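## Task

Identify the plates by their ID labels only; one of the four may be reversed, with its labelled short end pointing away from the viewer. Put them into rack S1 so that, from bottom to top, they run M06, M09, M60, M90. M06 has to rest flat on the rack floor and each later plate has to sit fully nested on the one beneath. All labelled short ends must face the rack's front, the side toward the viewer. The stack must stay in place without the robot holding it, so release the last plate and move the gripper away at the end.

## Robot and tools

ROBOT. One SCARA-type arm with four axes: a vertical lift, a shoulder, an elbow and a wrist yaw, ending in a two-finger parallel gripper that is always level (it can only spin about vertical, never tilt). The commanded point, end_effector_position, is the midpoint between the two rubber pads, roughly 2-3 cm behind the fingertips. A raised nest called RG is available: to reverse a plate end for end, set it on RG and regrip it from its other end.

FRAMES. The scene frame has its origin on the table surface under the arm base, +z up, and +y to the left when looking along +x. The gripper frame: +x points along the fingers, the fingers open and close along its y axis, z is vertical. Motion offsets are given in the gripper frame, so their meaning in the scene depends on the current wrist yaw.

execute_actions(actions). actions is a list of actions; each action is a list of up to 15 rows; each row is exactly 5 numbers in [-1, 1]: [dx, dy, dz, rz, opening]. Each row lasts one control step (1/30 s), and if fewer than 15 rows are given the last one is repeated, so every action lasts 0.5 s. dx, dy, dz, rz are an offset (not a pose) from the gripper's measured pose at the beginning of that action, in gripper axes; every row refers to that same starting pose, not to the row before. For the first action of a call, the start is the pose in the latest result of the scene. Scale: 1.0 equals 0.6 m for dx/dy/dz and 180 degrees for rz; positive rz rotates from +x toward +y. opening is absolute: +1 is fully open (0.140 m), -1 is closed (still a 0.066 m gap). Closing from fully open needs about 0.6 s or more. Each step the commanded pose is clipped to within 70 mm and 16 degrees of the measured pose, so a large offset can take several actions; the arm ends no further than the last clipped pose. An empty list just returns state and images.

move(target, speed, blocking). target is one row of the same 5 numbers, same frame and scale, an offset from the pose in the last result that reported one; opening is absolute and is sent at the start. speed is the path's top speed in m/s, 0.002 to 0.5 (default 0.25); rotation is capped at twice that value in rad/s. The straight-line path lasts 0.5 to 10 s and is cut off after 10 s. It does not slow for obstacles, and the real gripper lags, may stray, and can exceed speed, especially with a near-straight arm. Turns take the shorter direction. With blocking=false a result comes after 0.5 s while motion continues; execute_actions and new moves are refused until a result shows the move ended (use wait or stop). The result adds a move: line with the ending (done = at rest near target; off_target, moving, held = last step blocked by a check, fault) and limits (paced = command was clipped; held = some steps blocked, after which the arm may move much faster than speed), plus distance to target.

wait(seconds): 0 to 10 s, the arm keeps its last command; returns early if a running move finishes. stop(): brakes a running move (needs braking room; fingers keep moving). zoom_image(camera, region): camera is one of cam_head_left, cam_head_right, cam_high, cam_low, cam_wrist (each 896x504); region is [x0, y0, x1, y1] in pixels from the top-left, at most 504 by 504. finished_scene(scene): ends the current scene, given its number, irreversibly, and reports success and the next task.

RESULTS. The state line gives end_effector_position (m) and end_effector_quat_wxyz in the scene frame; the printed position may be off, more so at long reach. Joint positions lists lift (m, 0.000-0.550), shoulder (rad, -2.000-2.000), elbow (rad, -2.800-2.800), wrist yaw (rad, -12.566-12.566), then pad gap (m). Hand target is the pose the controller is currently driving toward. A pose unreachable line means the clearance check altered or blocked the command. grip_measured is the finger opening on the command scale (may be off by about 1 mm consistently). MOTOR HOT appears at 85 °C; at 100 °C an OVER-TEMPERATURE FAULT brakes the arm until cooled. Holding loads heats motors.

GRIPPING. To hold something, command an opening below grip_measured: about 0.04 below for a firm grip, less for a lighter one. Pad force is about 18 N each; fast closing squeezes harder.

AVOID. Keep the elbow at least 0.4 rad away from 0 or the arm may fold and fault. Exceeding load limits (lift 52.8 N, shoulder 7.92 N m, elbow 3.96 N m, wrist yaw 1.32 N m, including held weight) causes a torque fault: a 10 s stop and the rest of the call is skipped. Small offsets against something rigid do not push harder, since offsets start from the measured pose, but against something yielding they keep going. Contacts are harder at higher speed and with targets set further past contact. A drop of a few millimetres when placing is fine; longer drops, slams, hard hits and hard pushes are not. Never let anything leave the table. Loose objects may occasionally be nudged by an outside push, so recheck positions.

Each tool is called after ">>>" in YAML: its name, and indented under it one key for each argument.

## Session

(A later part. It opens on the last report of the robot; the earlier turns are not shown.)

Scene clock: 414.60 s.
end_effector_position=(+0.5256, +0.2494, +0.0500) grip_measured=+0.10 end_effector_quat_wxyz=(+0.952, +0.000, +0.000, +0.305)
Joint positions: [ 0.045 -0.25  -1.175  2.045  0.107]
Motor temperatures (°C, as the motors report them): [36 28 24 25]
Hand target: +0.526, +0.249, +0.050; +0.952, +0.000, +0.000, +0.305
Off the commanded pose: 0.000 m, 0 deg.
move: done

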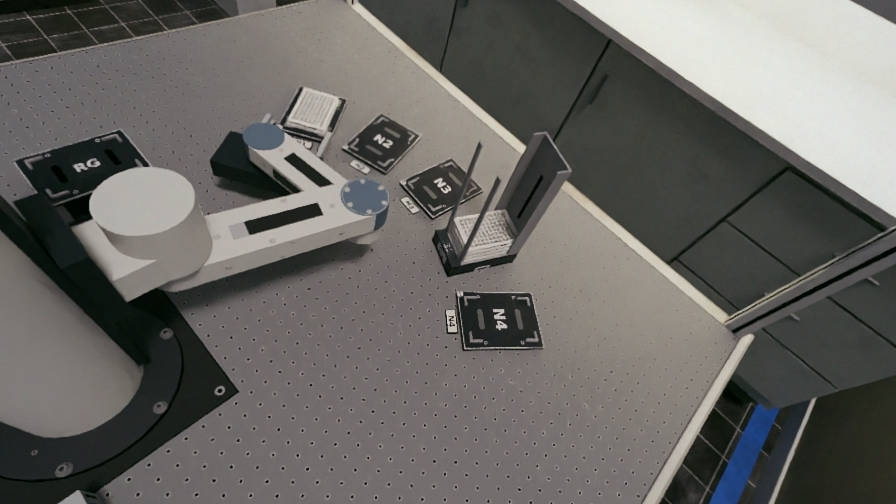

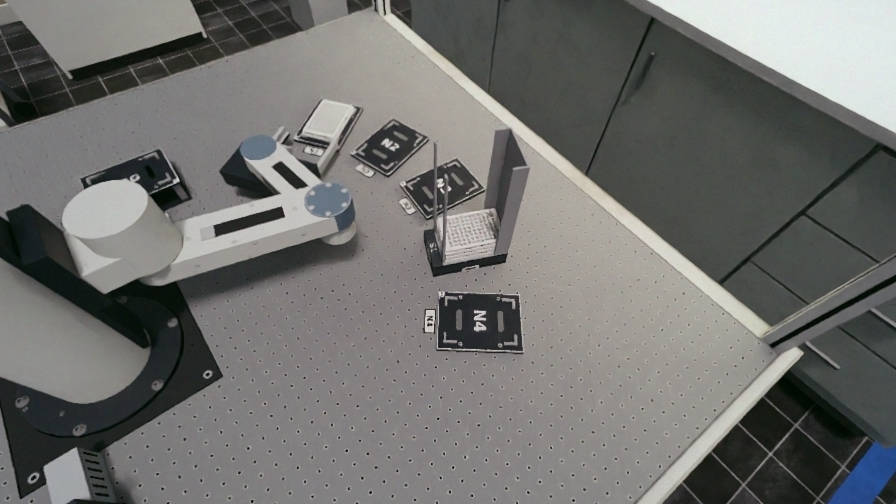

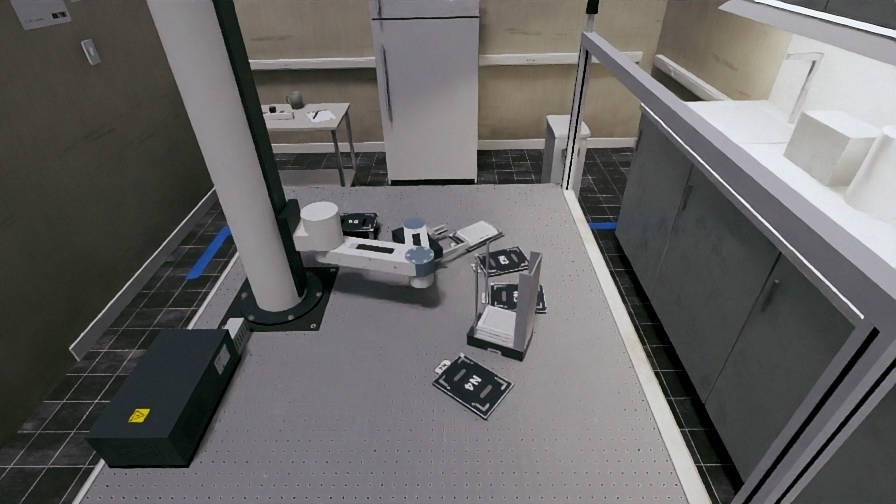

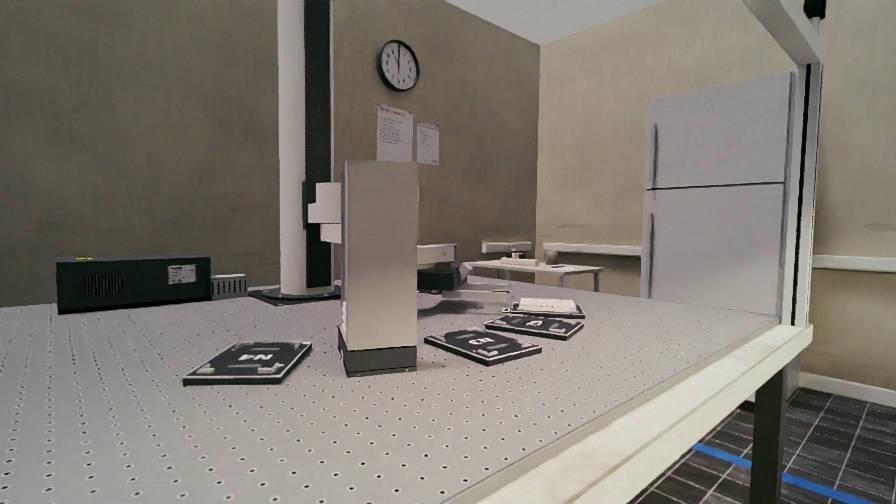

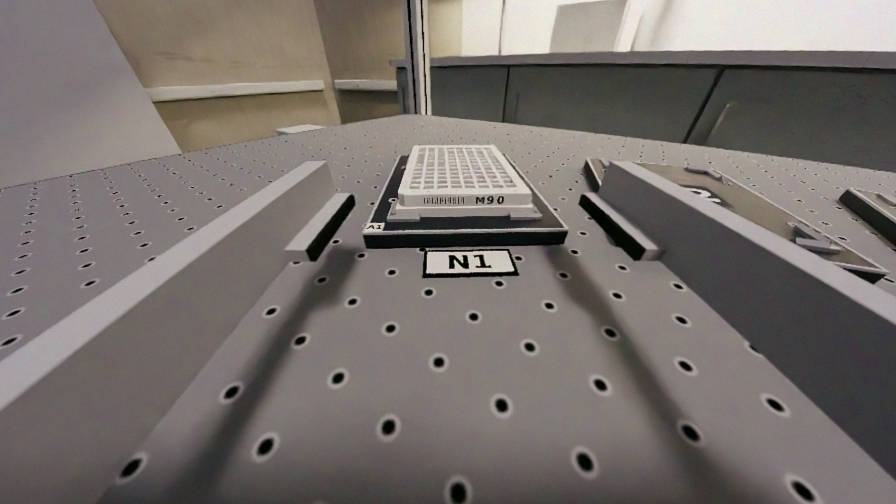

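>>> move:
  target: [0.208,0.001,-0.0045,0.01,0.1]
  speed: 0.25

Scene clock: 424.60 s.
end_effector_position=(+0.6270, +0.3222, +0.0473) grip_measured=+0.10 end_effector_quat_wxyz=(+0.948, +0.000, +0.000, +0.319)
Joint positions: [ 0.042  0.019 -1.845  2.476  0.107]
Motor temperatures (°C, as the motors report them): [36 28 24 25]
Hand target: +0.627, +0.322, +0.047; +0.948, +0.000, +0.000, +0.320
Off the commanded pose: 0.000 m, 0 deg.
move: done

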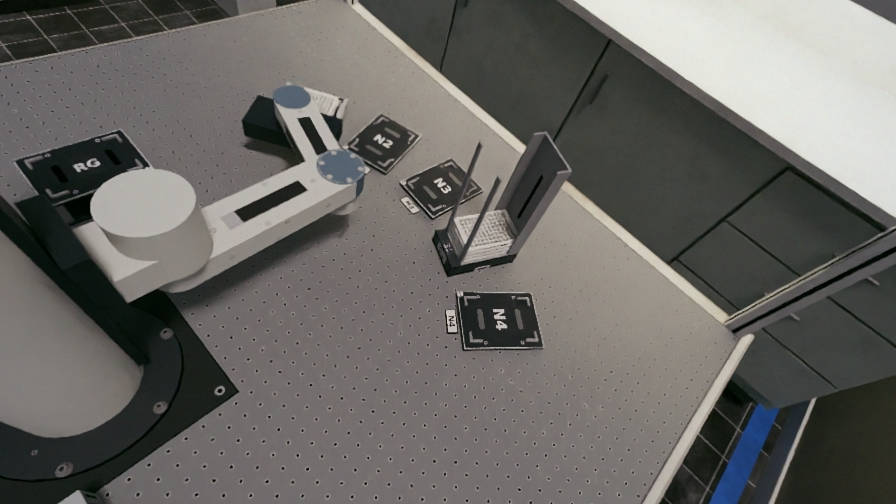

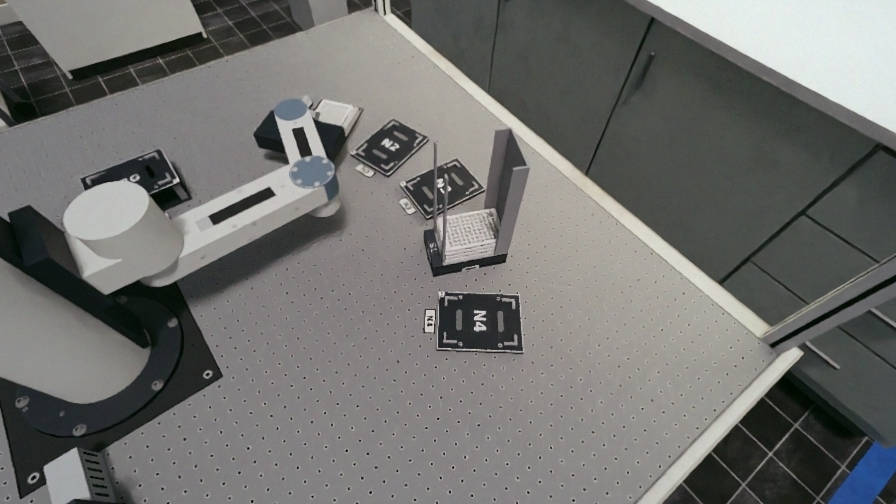

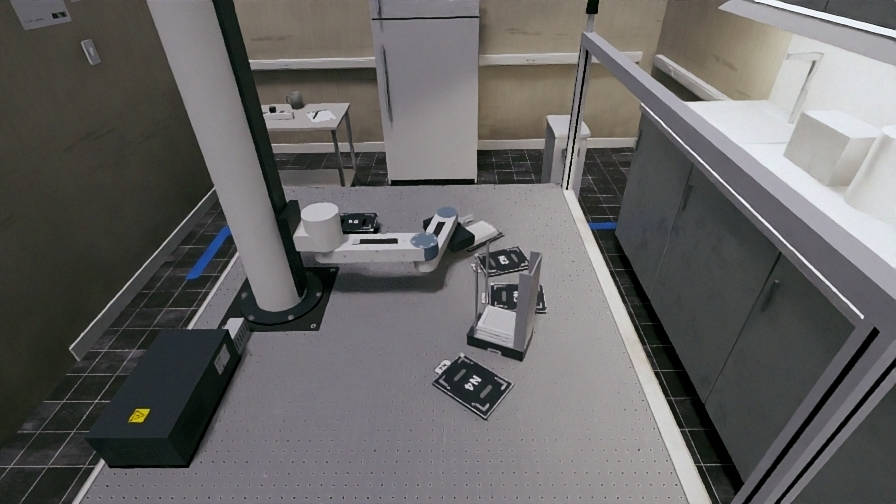

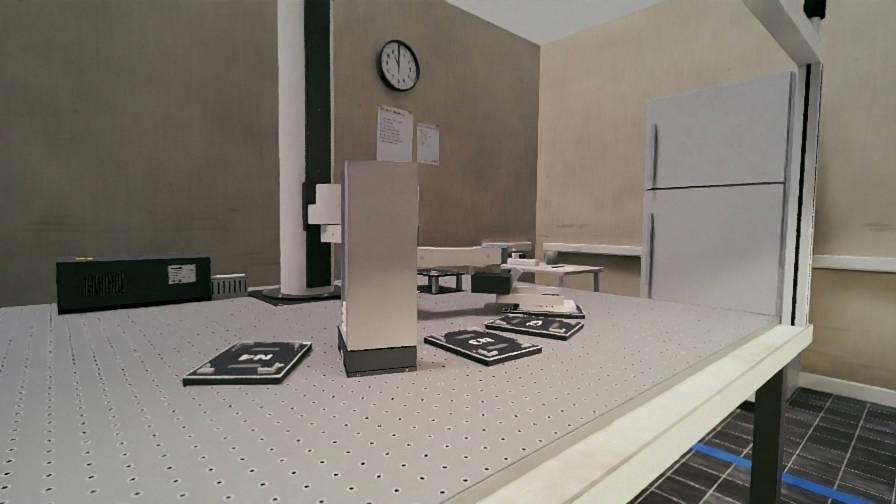

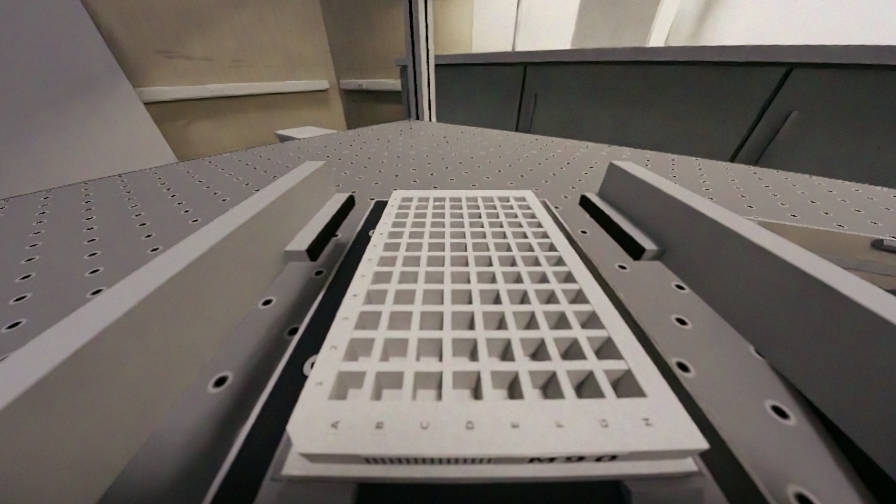

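>>> move:
  target: [-0.005,0.0012,-0.033,0.004,0.1]
  speed: 0.04

Scene clock: 435.57 s.
end_effector_position=(+0.6242, +0.3210, +0.0275) grip_measured=+0.10 end_effector_quat_wxyz=(+0.946, +0.000, +0.000, +0.325)
Joint positions: [ 0.022  0.008 -1.826  2.481  0.107]
Motor temperatures (°C, as the motors report them): [36 28 24 25]
Hand target: +0.624, +0.321, +0.028; +0.946, +0.000, +0.000, +0.325
Off the commanded pose: 0.000 m, 0 deg.
move: done

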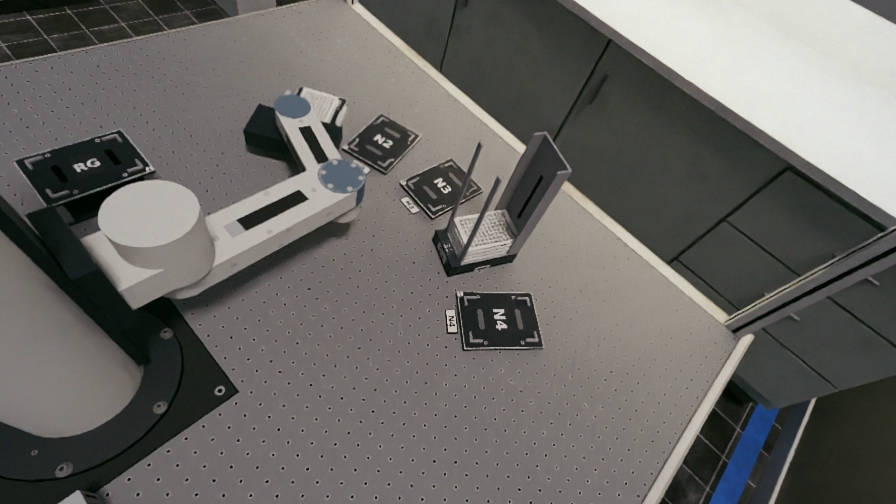

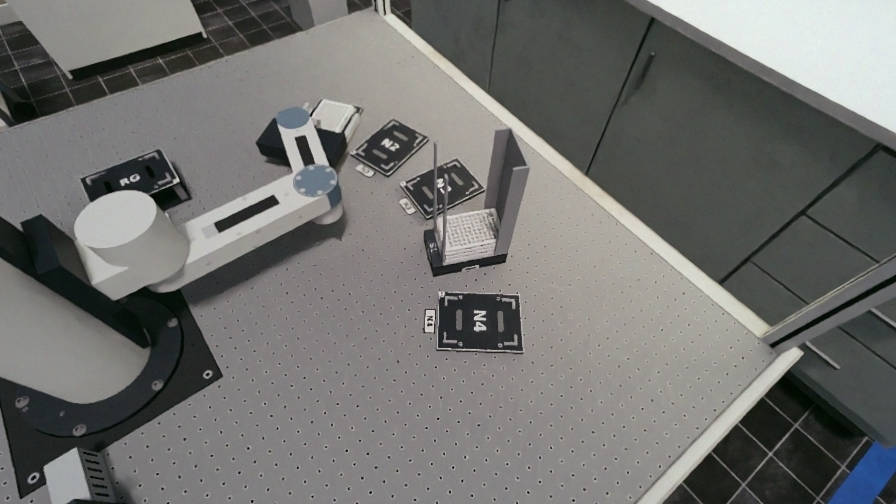

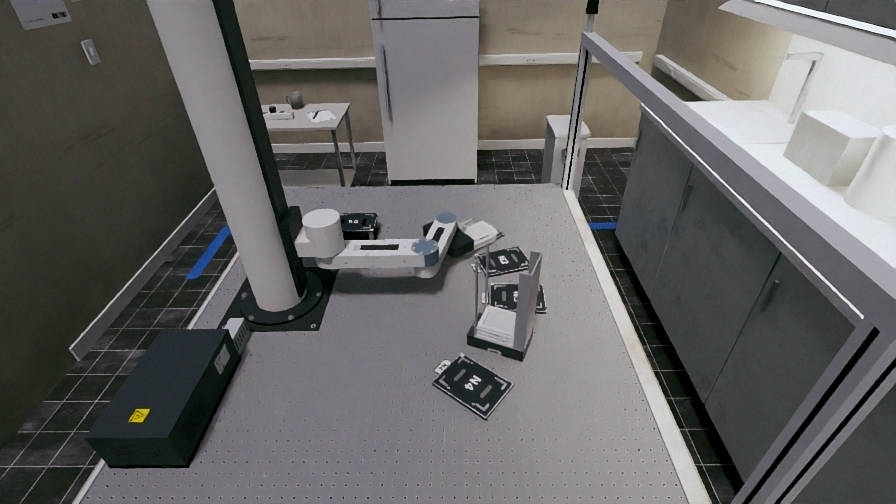

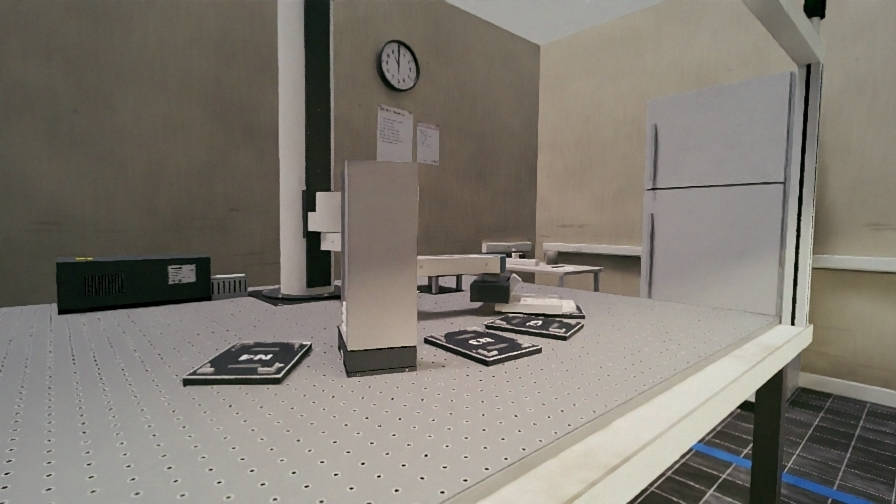

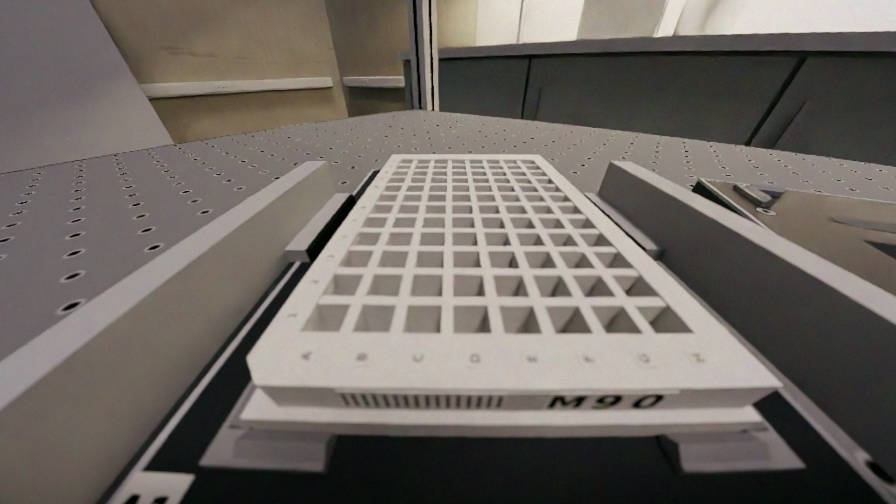

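On target.

>>> execute_actions:
  actions:
    - [[0,0,0,0,0],[0,0,0,0,-0.08],[0,0,0,0,-0.16],[0,0,0,0,-0.24],[0,0,0,0,-0.31],[0,0,0,0,-0.37],[0,0,0,0,-0.41],[0,0,0,0,-0.44],[0,0,0,0,-0.47],[0,0,0,0,-0.5],[0,0,0,0,-0.52],[0,0,0,0,-0.54],[0,0,0,0,-0.56]]
    - [[0,0,0,0,-0.56],[0,0,0,0,-0.56],[0,0,0,0,-0.56],[0,0,0,0,-0.56],[0,0,0.002,0,-0.56],[0,0,0.004,0,-0.56],[0,0,0.006,0,-0.56],[0,0,0.009,0,-0.56],[0,0,0.012,0,-0.56],[0,0,0.015,0,-0.56],[0,0,0.018,0,-0.56],[0,0,0.021,0,-0.56],[0,0,0.024,0,-0.56]]

>>> move:
  target: [0,0,0.467,0,-0.56]
  speed: 0.4

Scene clock: 443.63 s.
end_effector_position=(+0.6242, +0.3210, +0.0420) grip_measured=-0.50 end_effector_quat_wxyz=(+0.946, +0.000, +0.000, +0.325)
Joint positions: [ 0.037  0.008 -1.826  2.481  0.085]
Motor temperatures (°C, as the motors report them): [36 28 24 25]
Hand target: +0.624, +0.321, +0.042; +0.946, +0.000, +0.000, +0.325
Off the commanded pose: 0.000 m, 0 deg.

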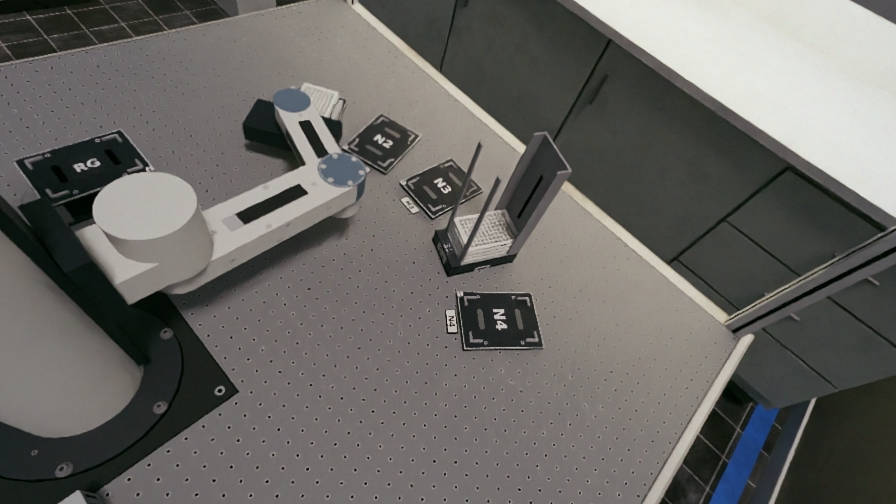

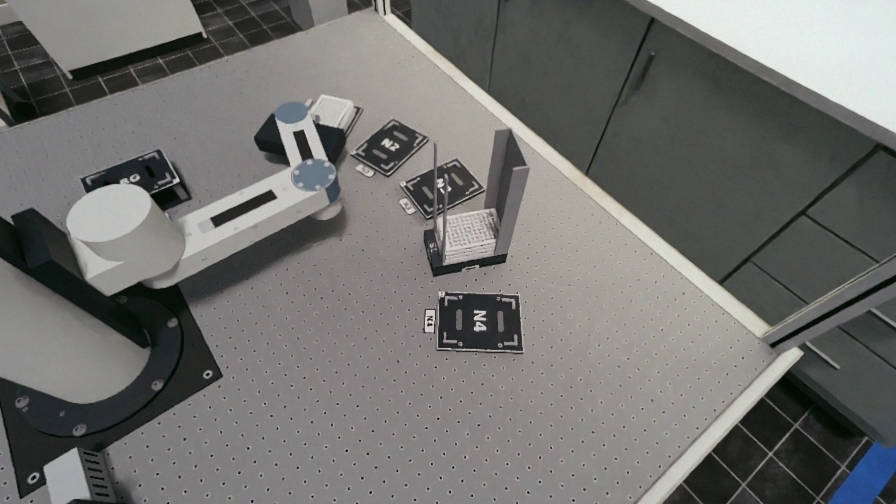

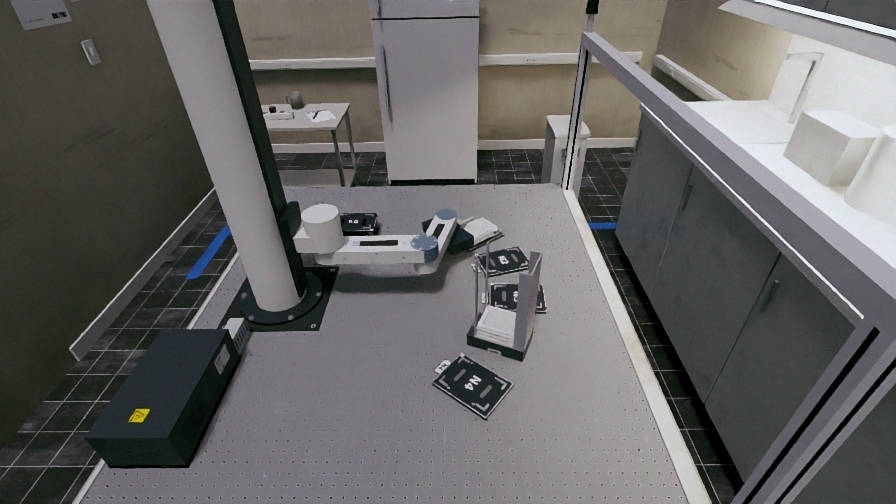

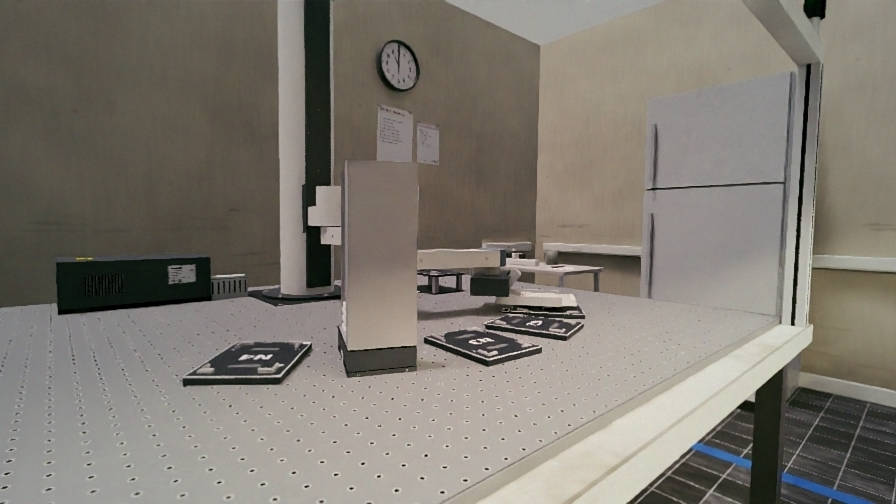

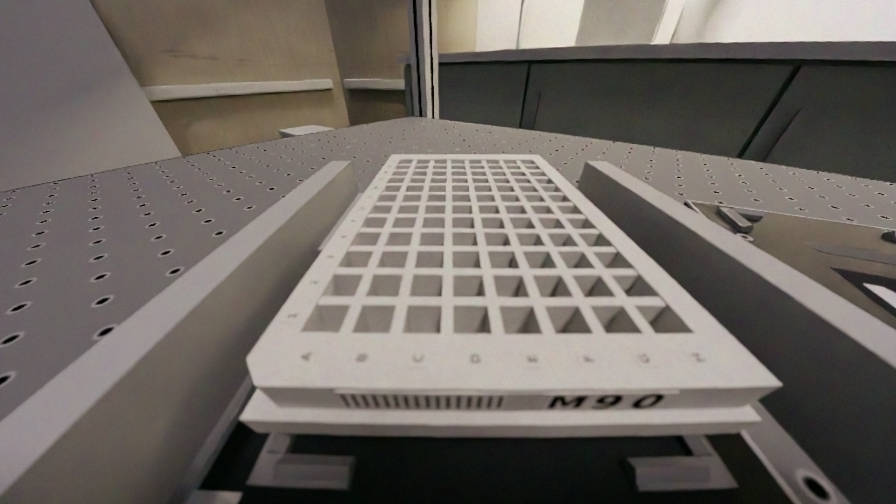

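Scene clock: 444.87 s.
end_effector_position=(+0.6242, +0.3210, +0.3223) grip_measured=-0.50 end_effector_quat_wxyz=(+0.946, +0.000, +0.000, +0.325)
Joint positions: [ 0.317  0.008 -1.826  2.481  0.085]
Motor temperatures (°C, as the motors report them): [36 28 24 25]
Hand target: +0.624, +0.321, +0.322; +0.946, +0.000, +0.000, +0.325
Off the commanded pose: 0.000 m, 0 deg.
move: done

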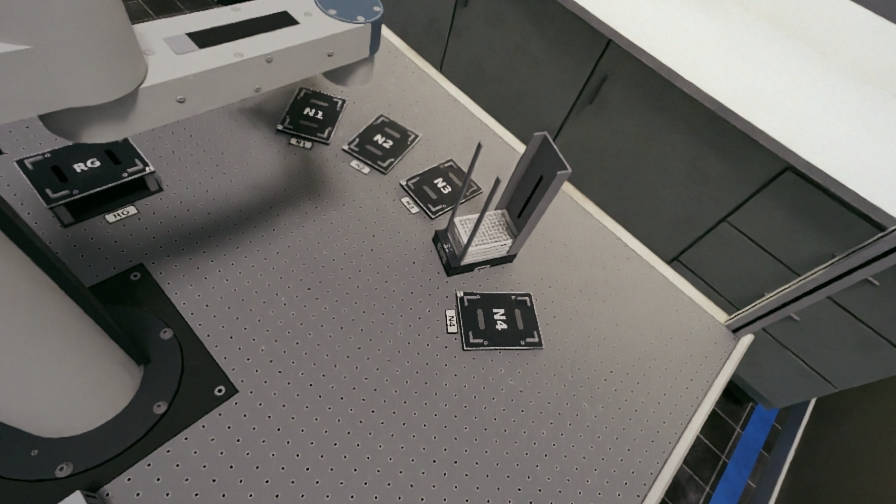

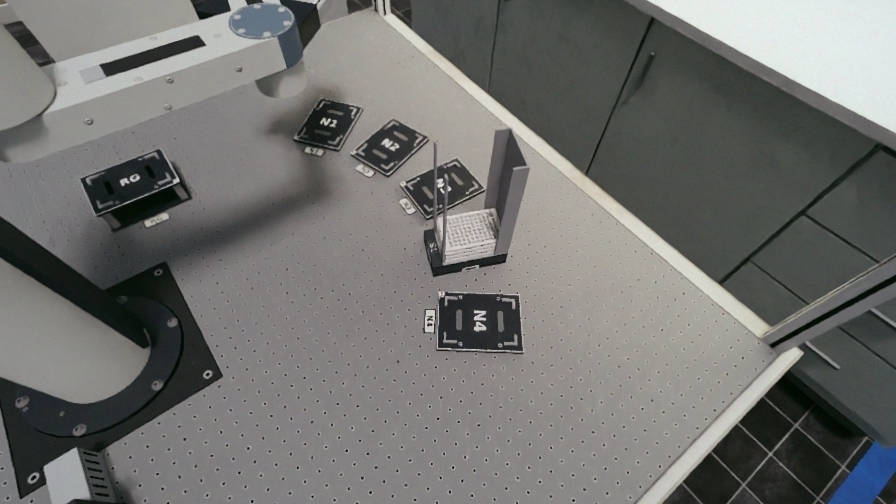

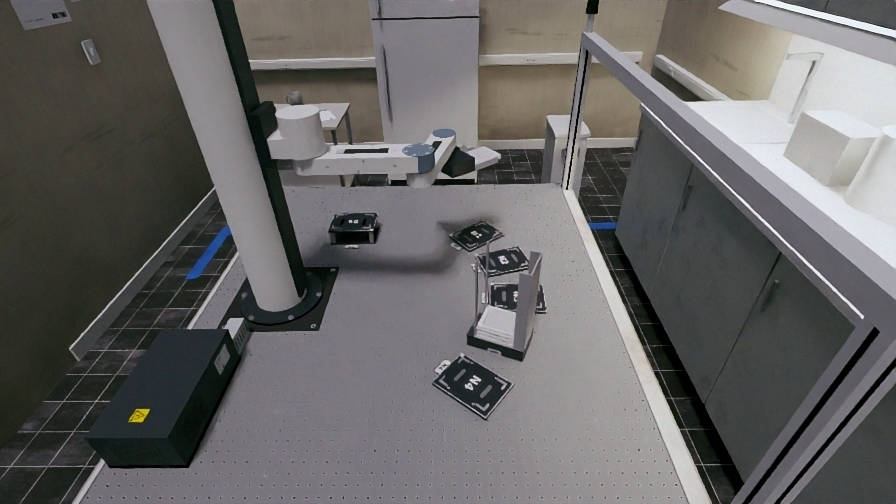

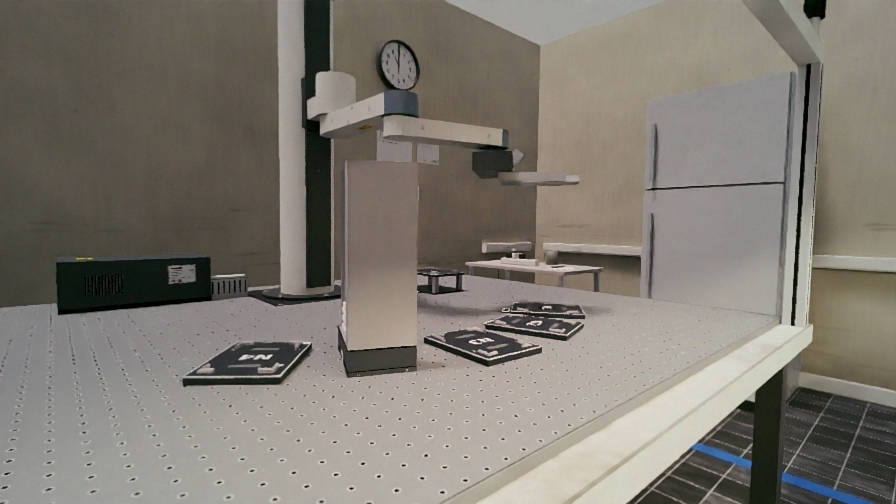

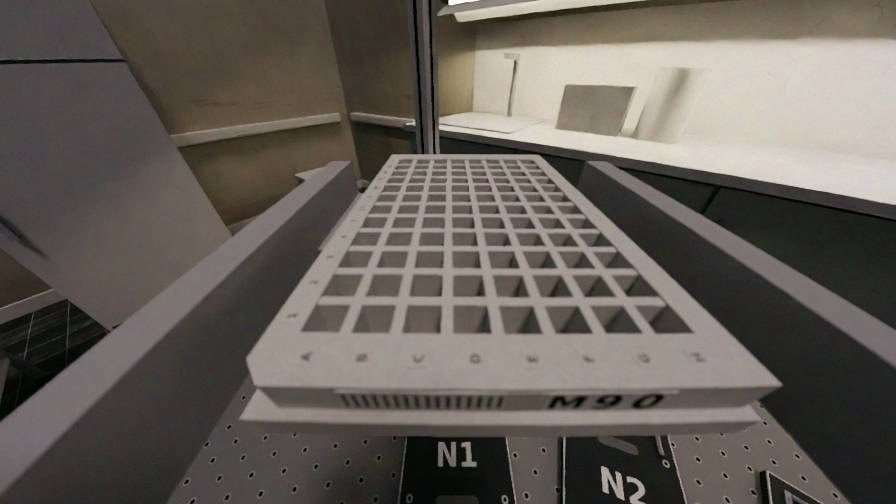

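>>> move:
  target: [-0.4632,-0.7385,0,-0.3368,-0.56]
  speed: 0.35

Scene clock: 450.33 s.
end_effector_position=(+0.6770, -0.1995, +0.3223) grip_measured=-0.50 end_effector_quat_wxyz=(+0.980, +0.000, +0.000, -0.197)
Joint positions: [ 0.317 -1.003 -1.751  2.358  0.085]
Motor temperatures (°C, as the motors report them): [36 28 24 25]
Hand target: +0.677, -0.199, +0.322; +0.980, +0.000, +0.000, -0.197
Off the commanded pose: 0.001 m, 0 deg.
move: done

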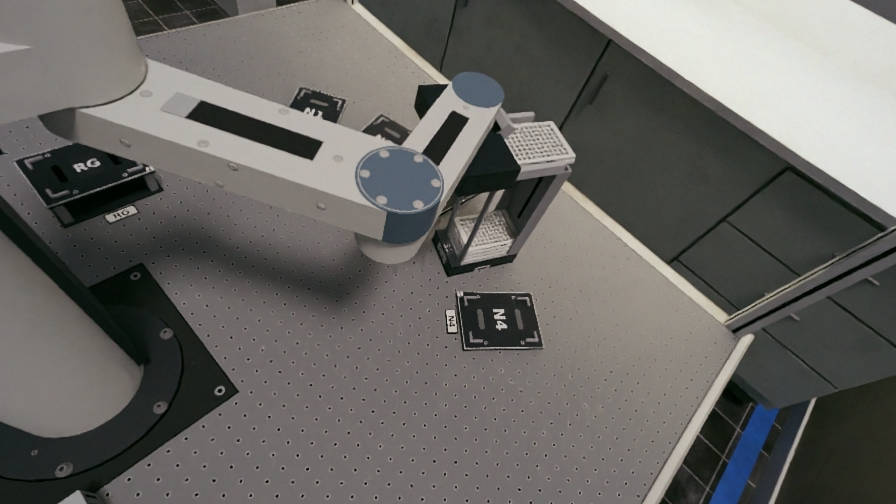

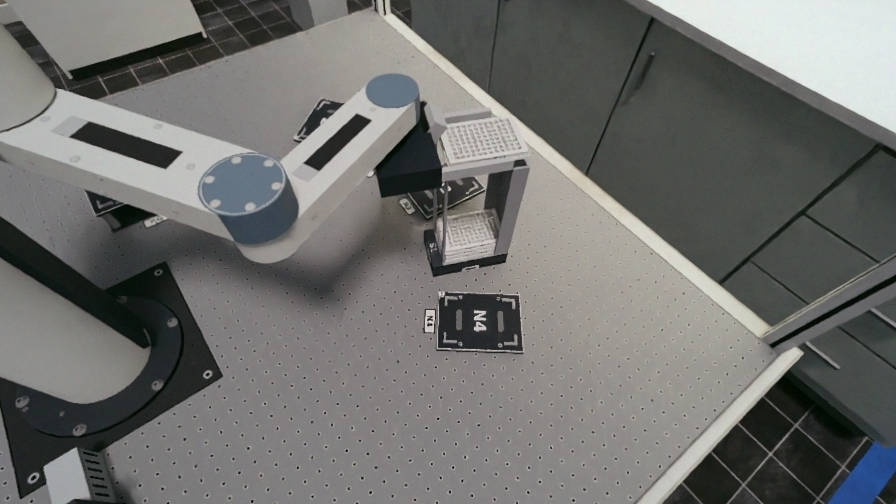

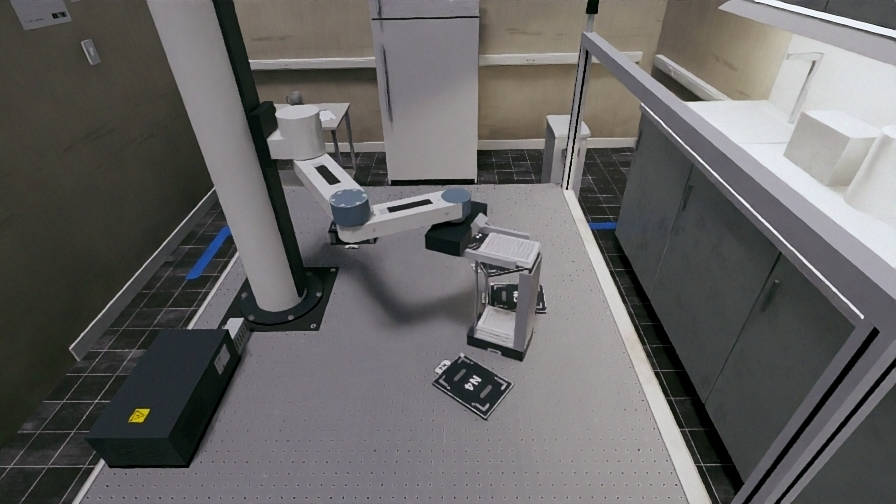

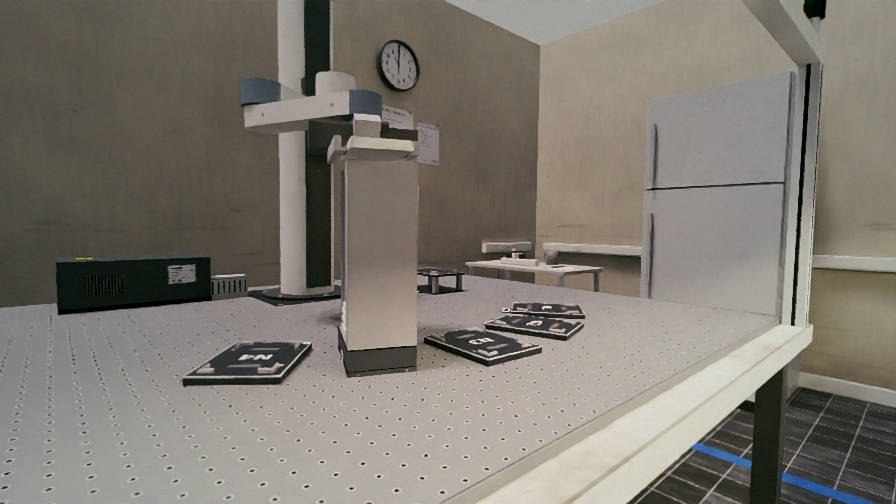

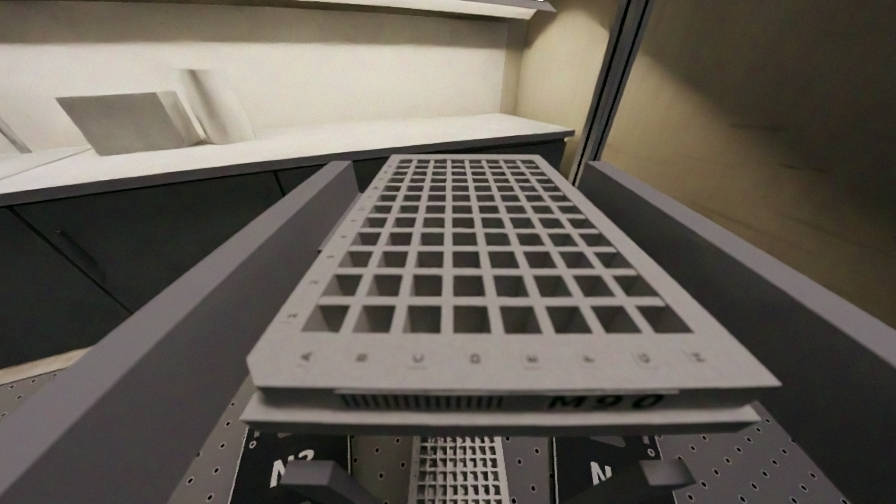

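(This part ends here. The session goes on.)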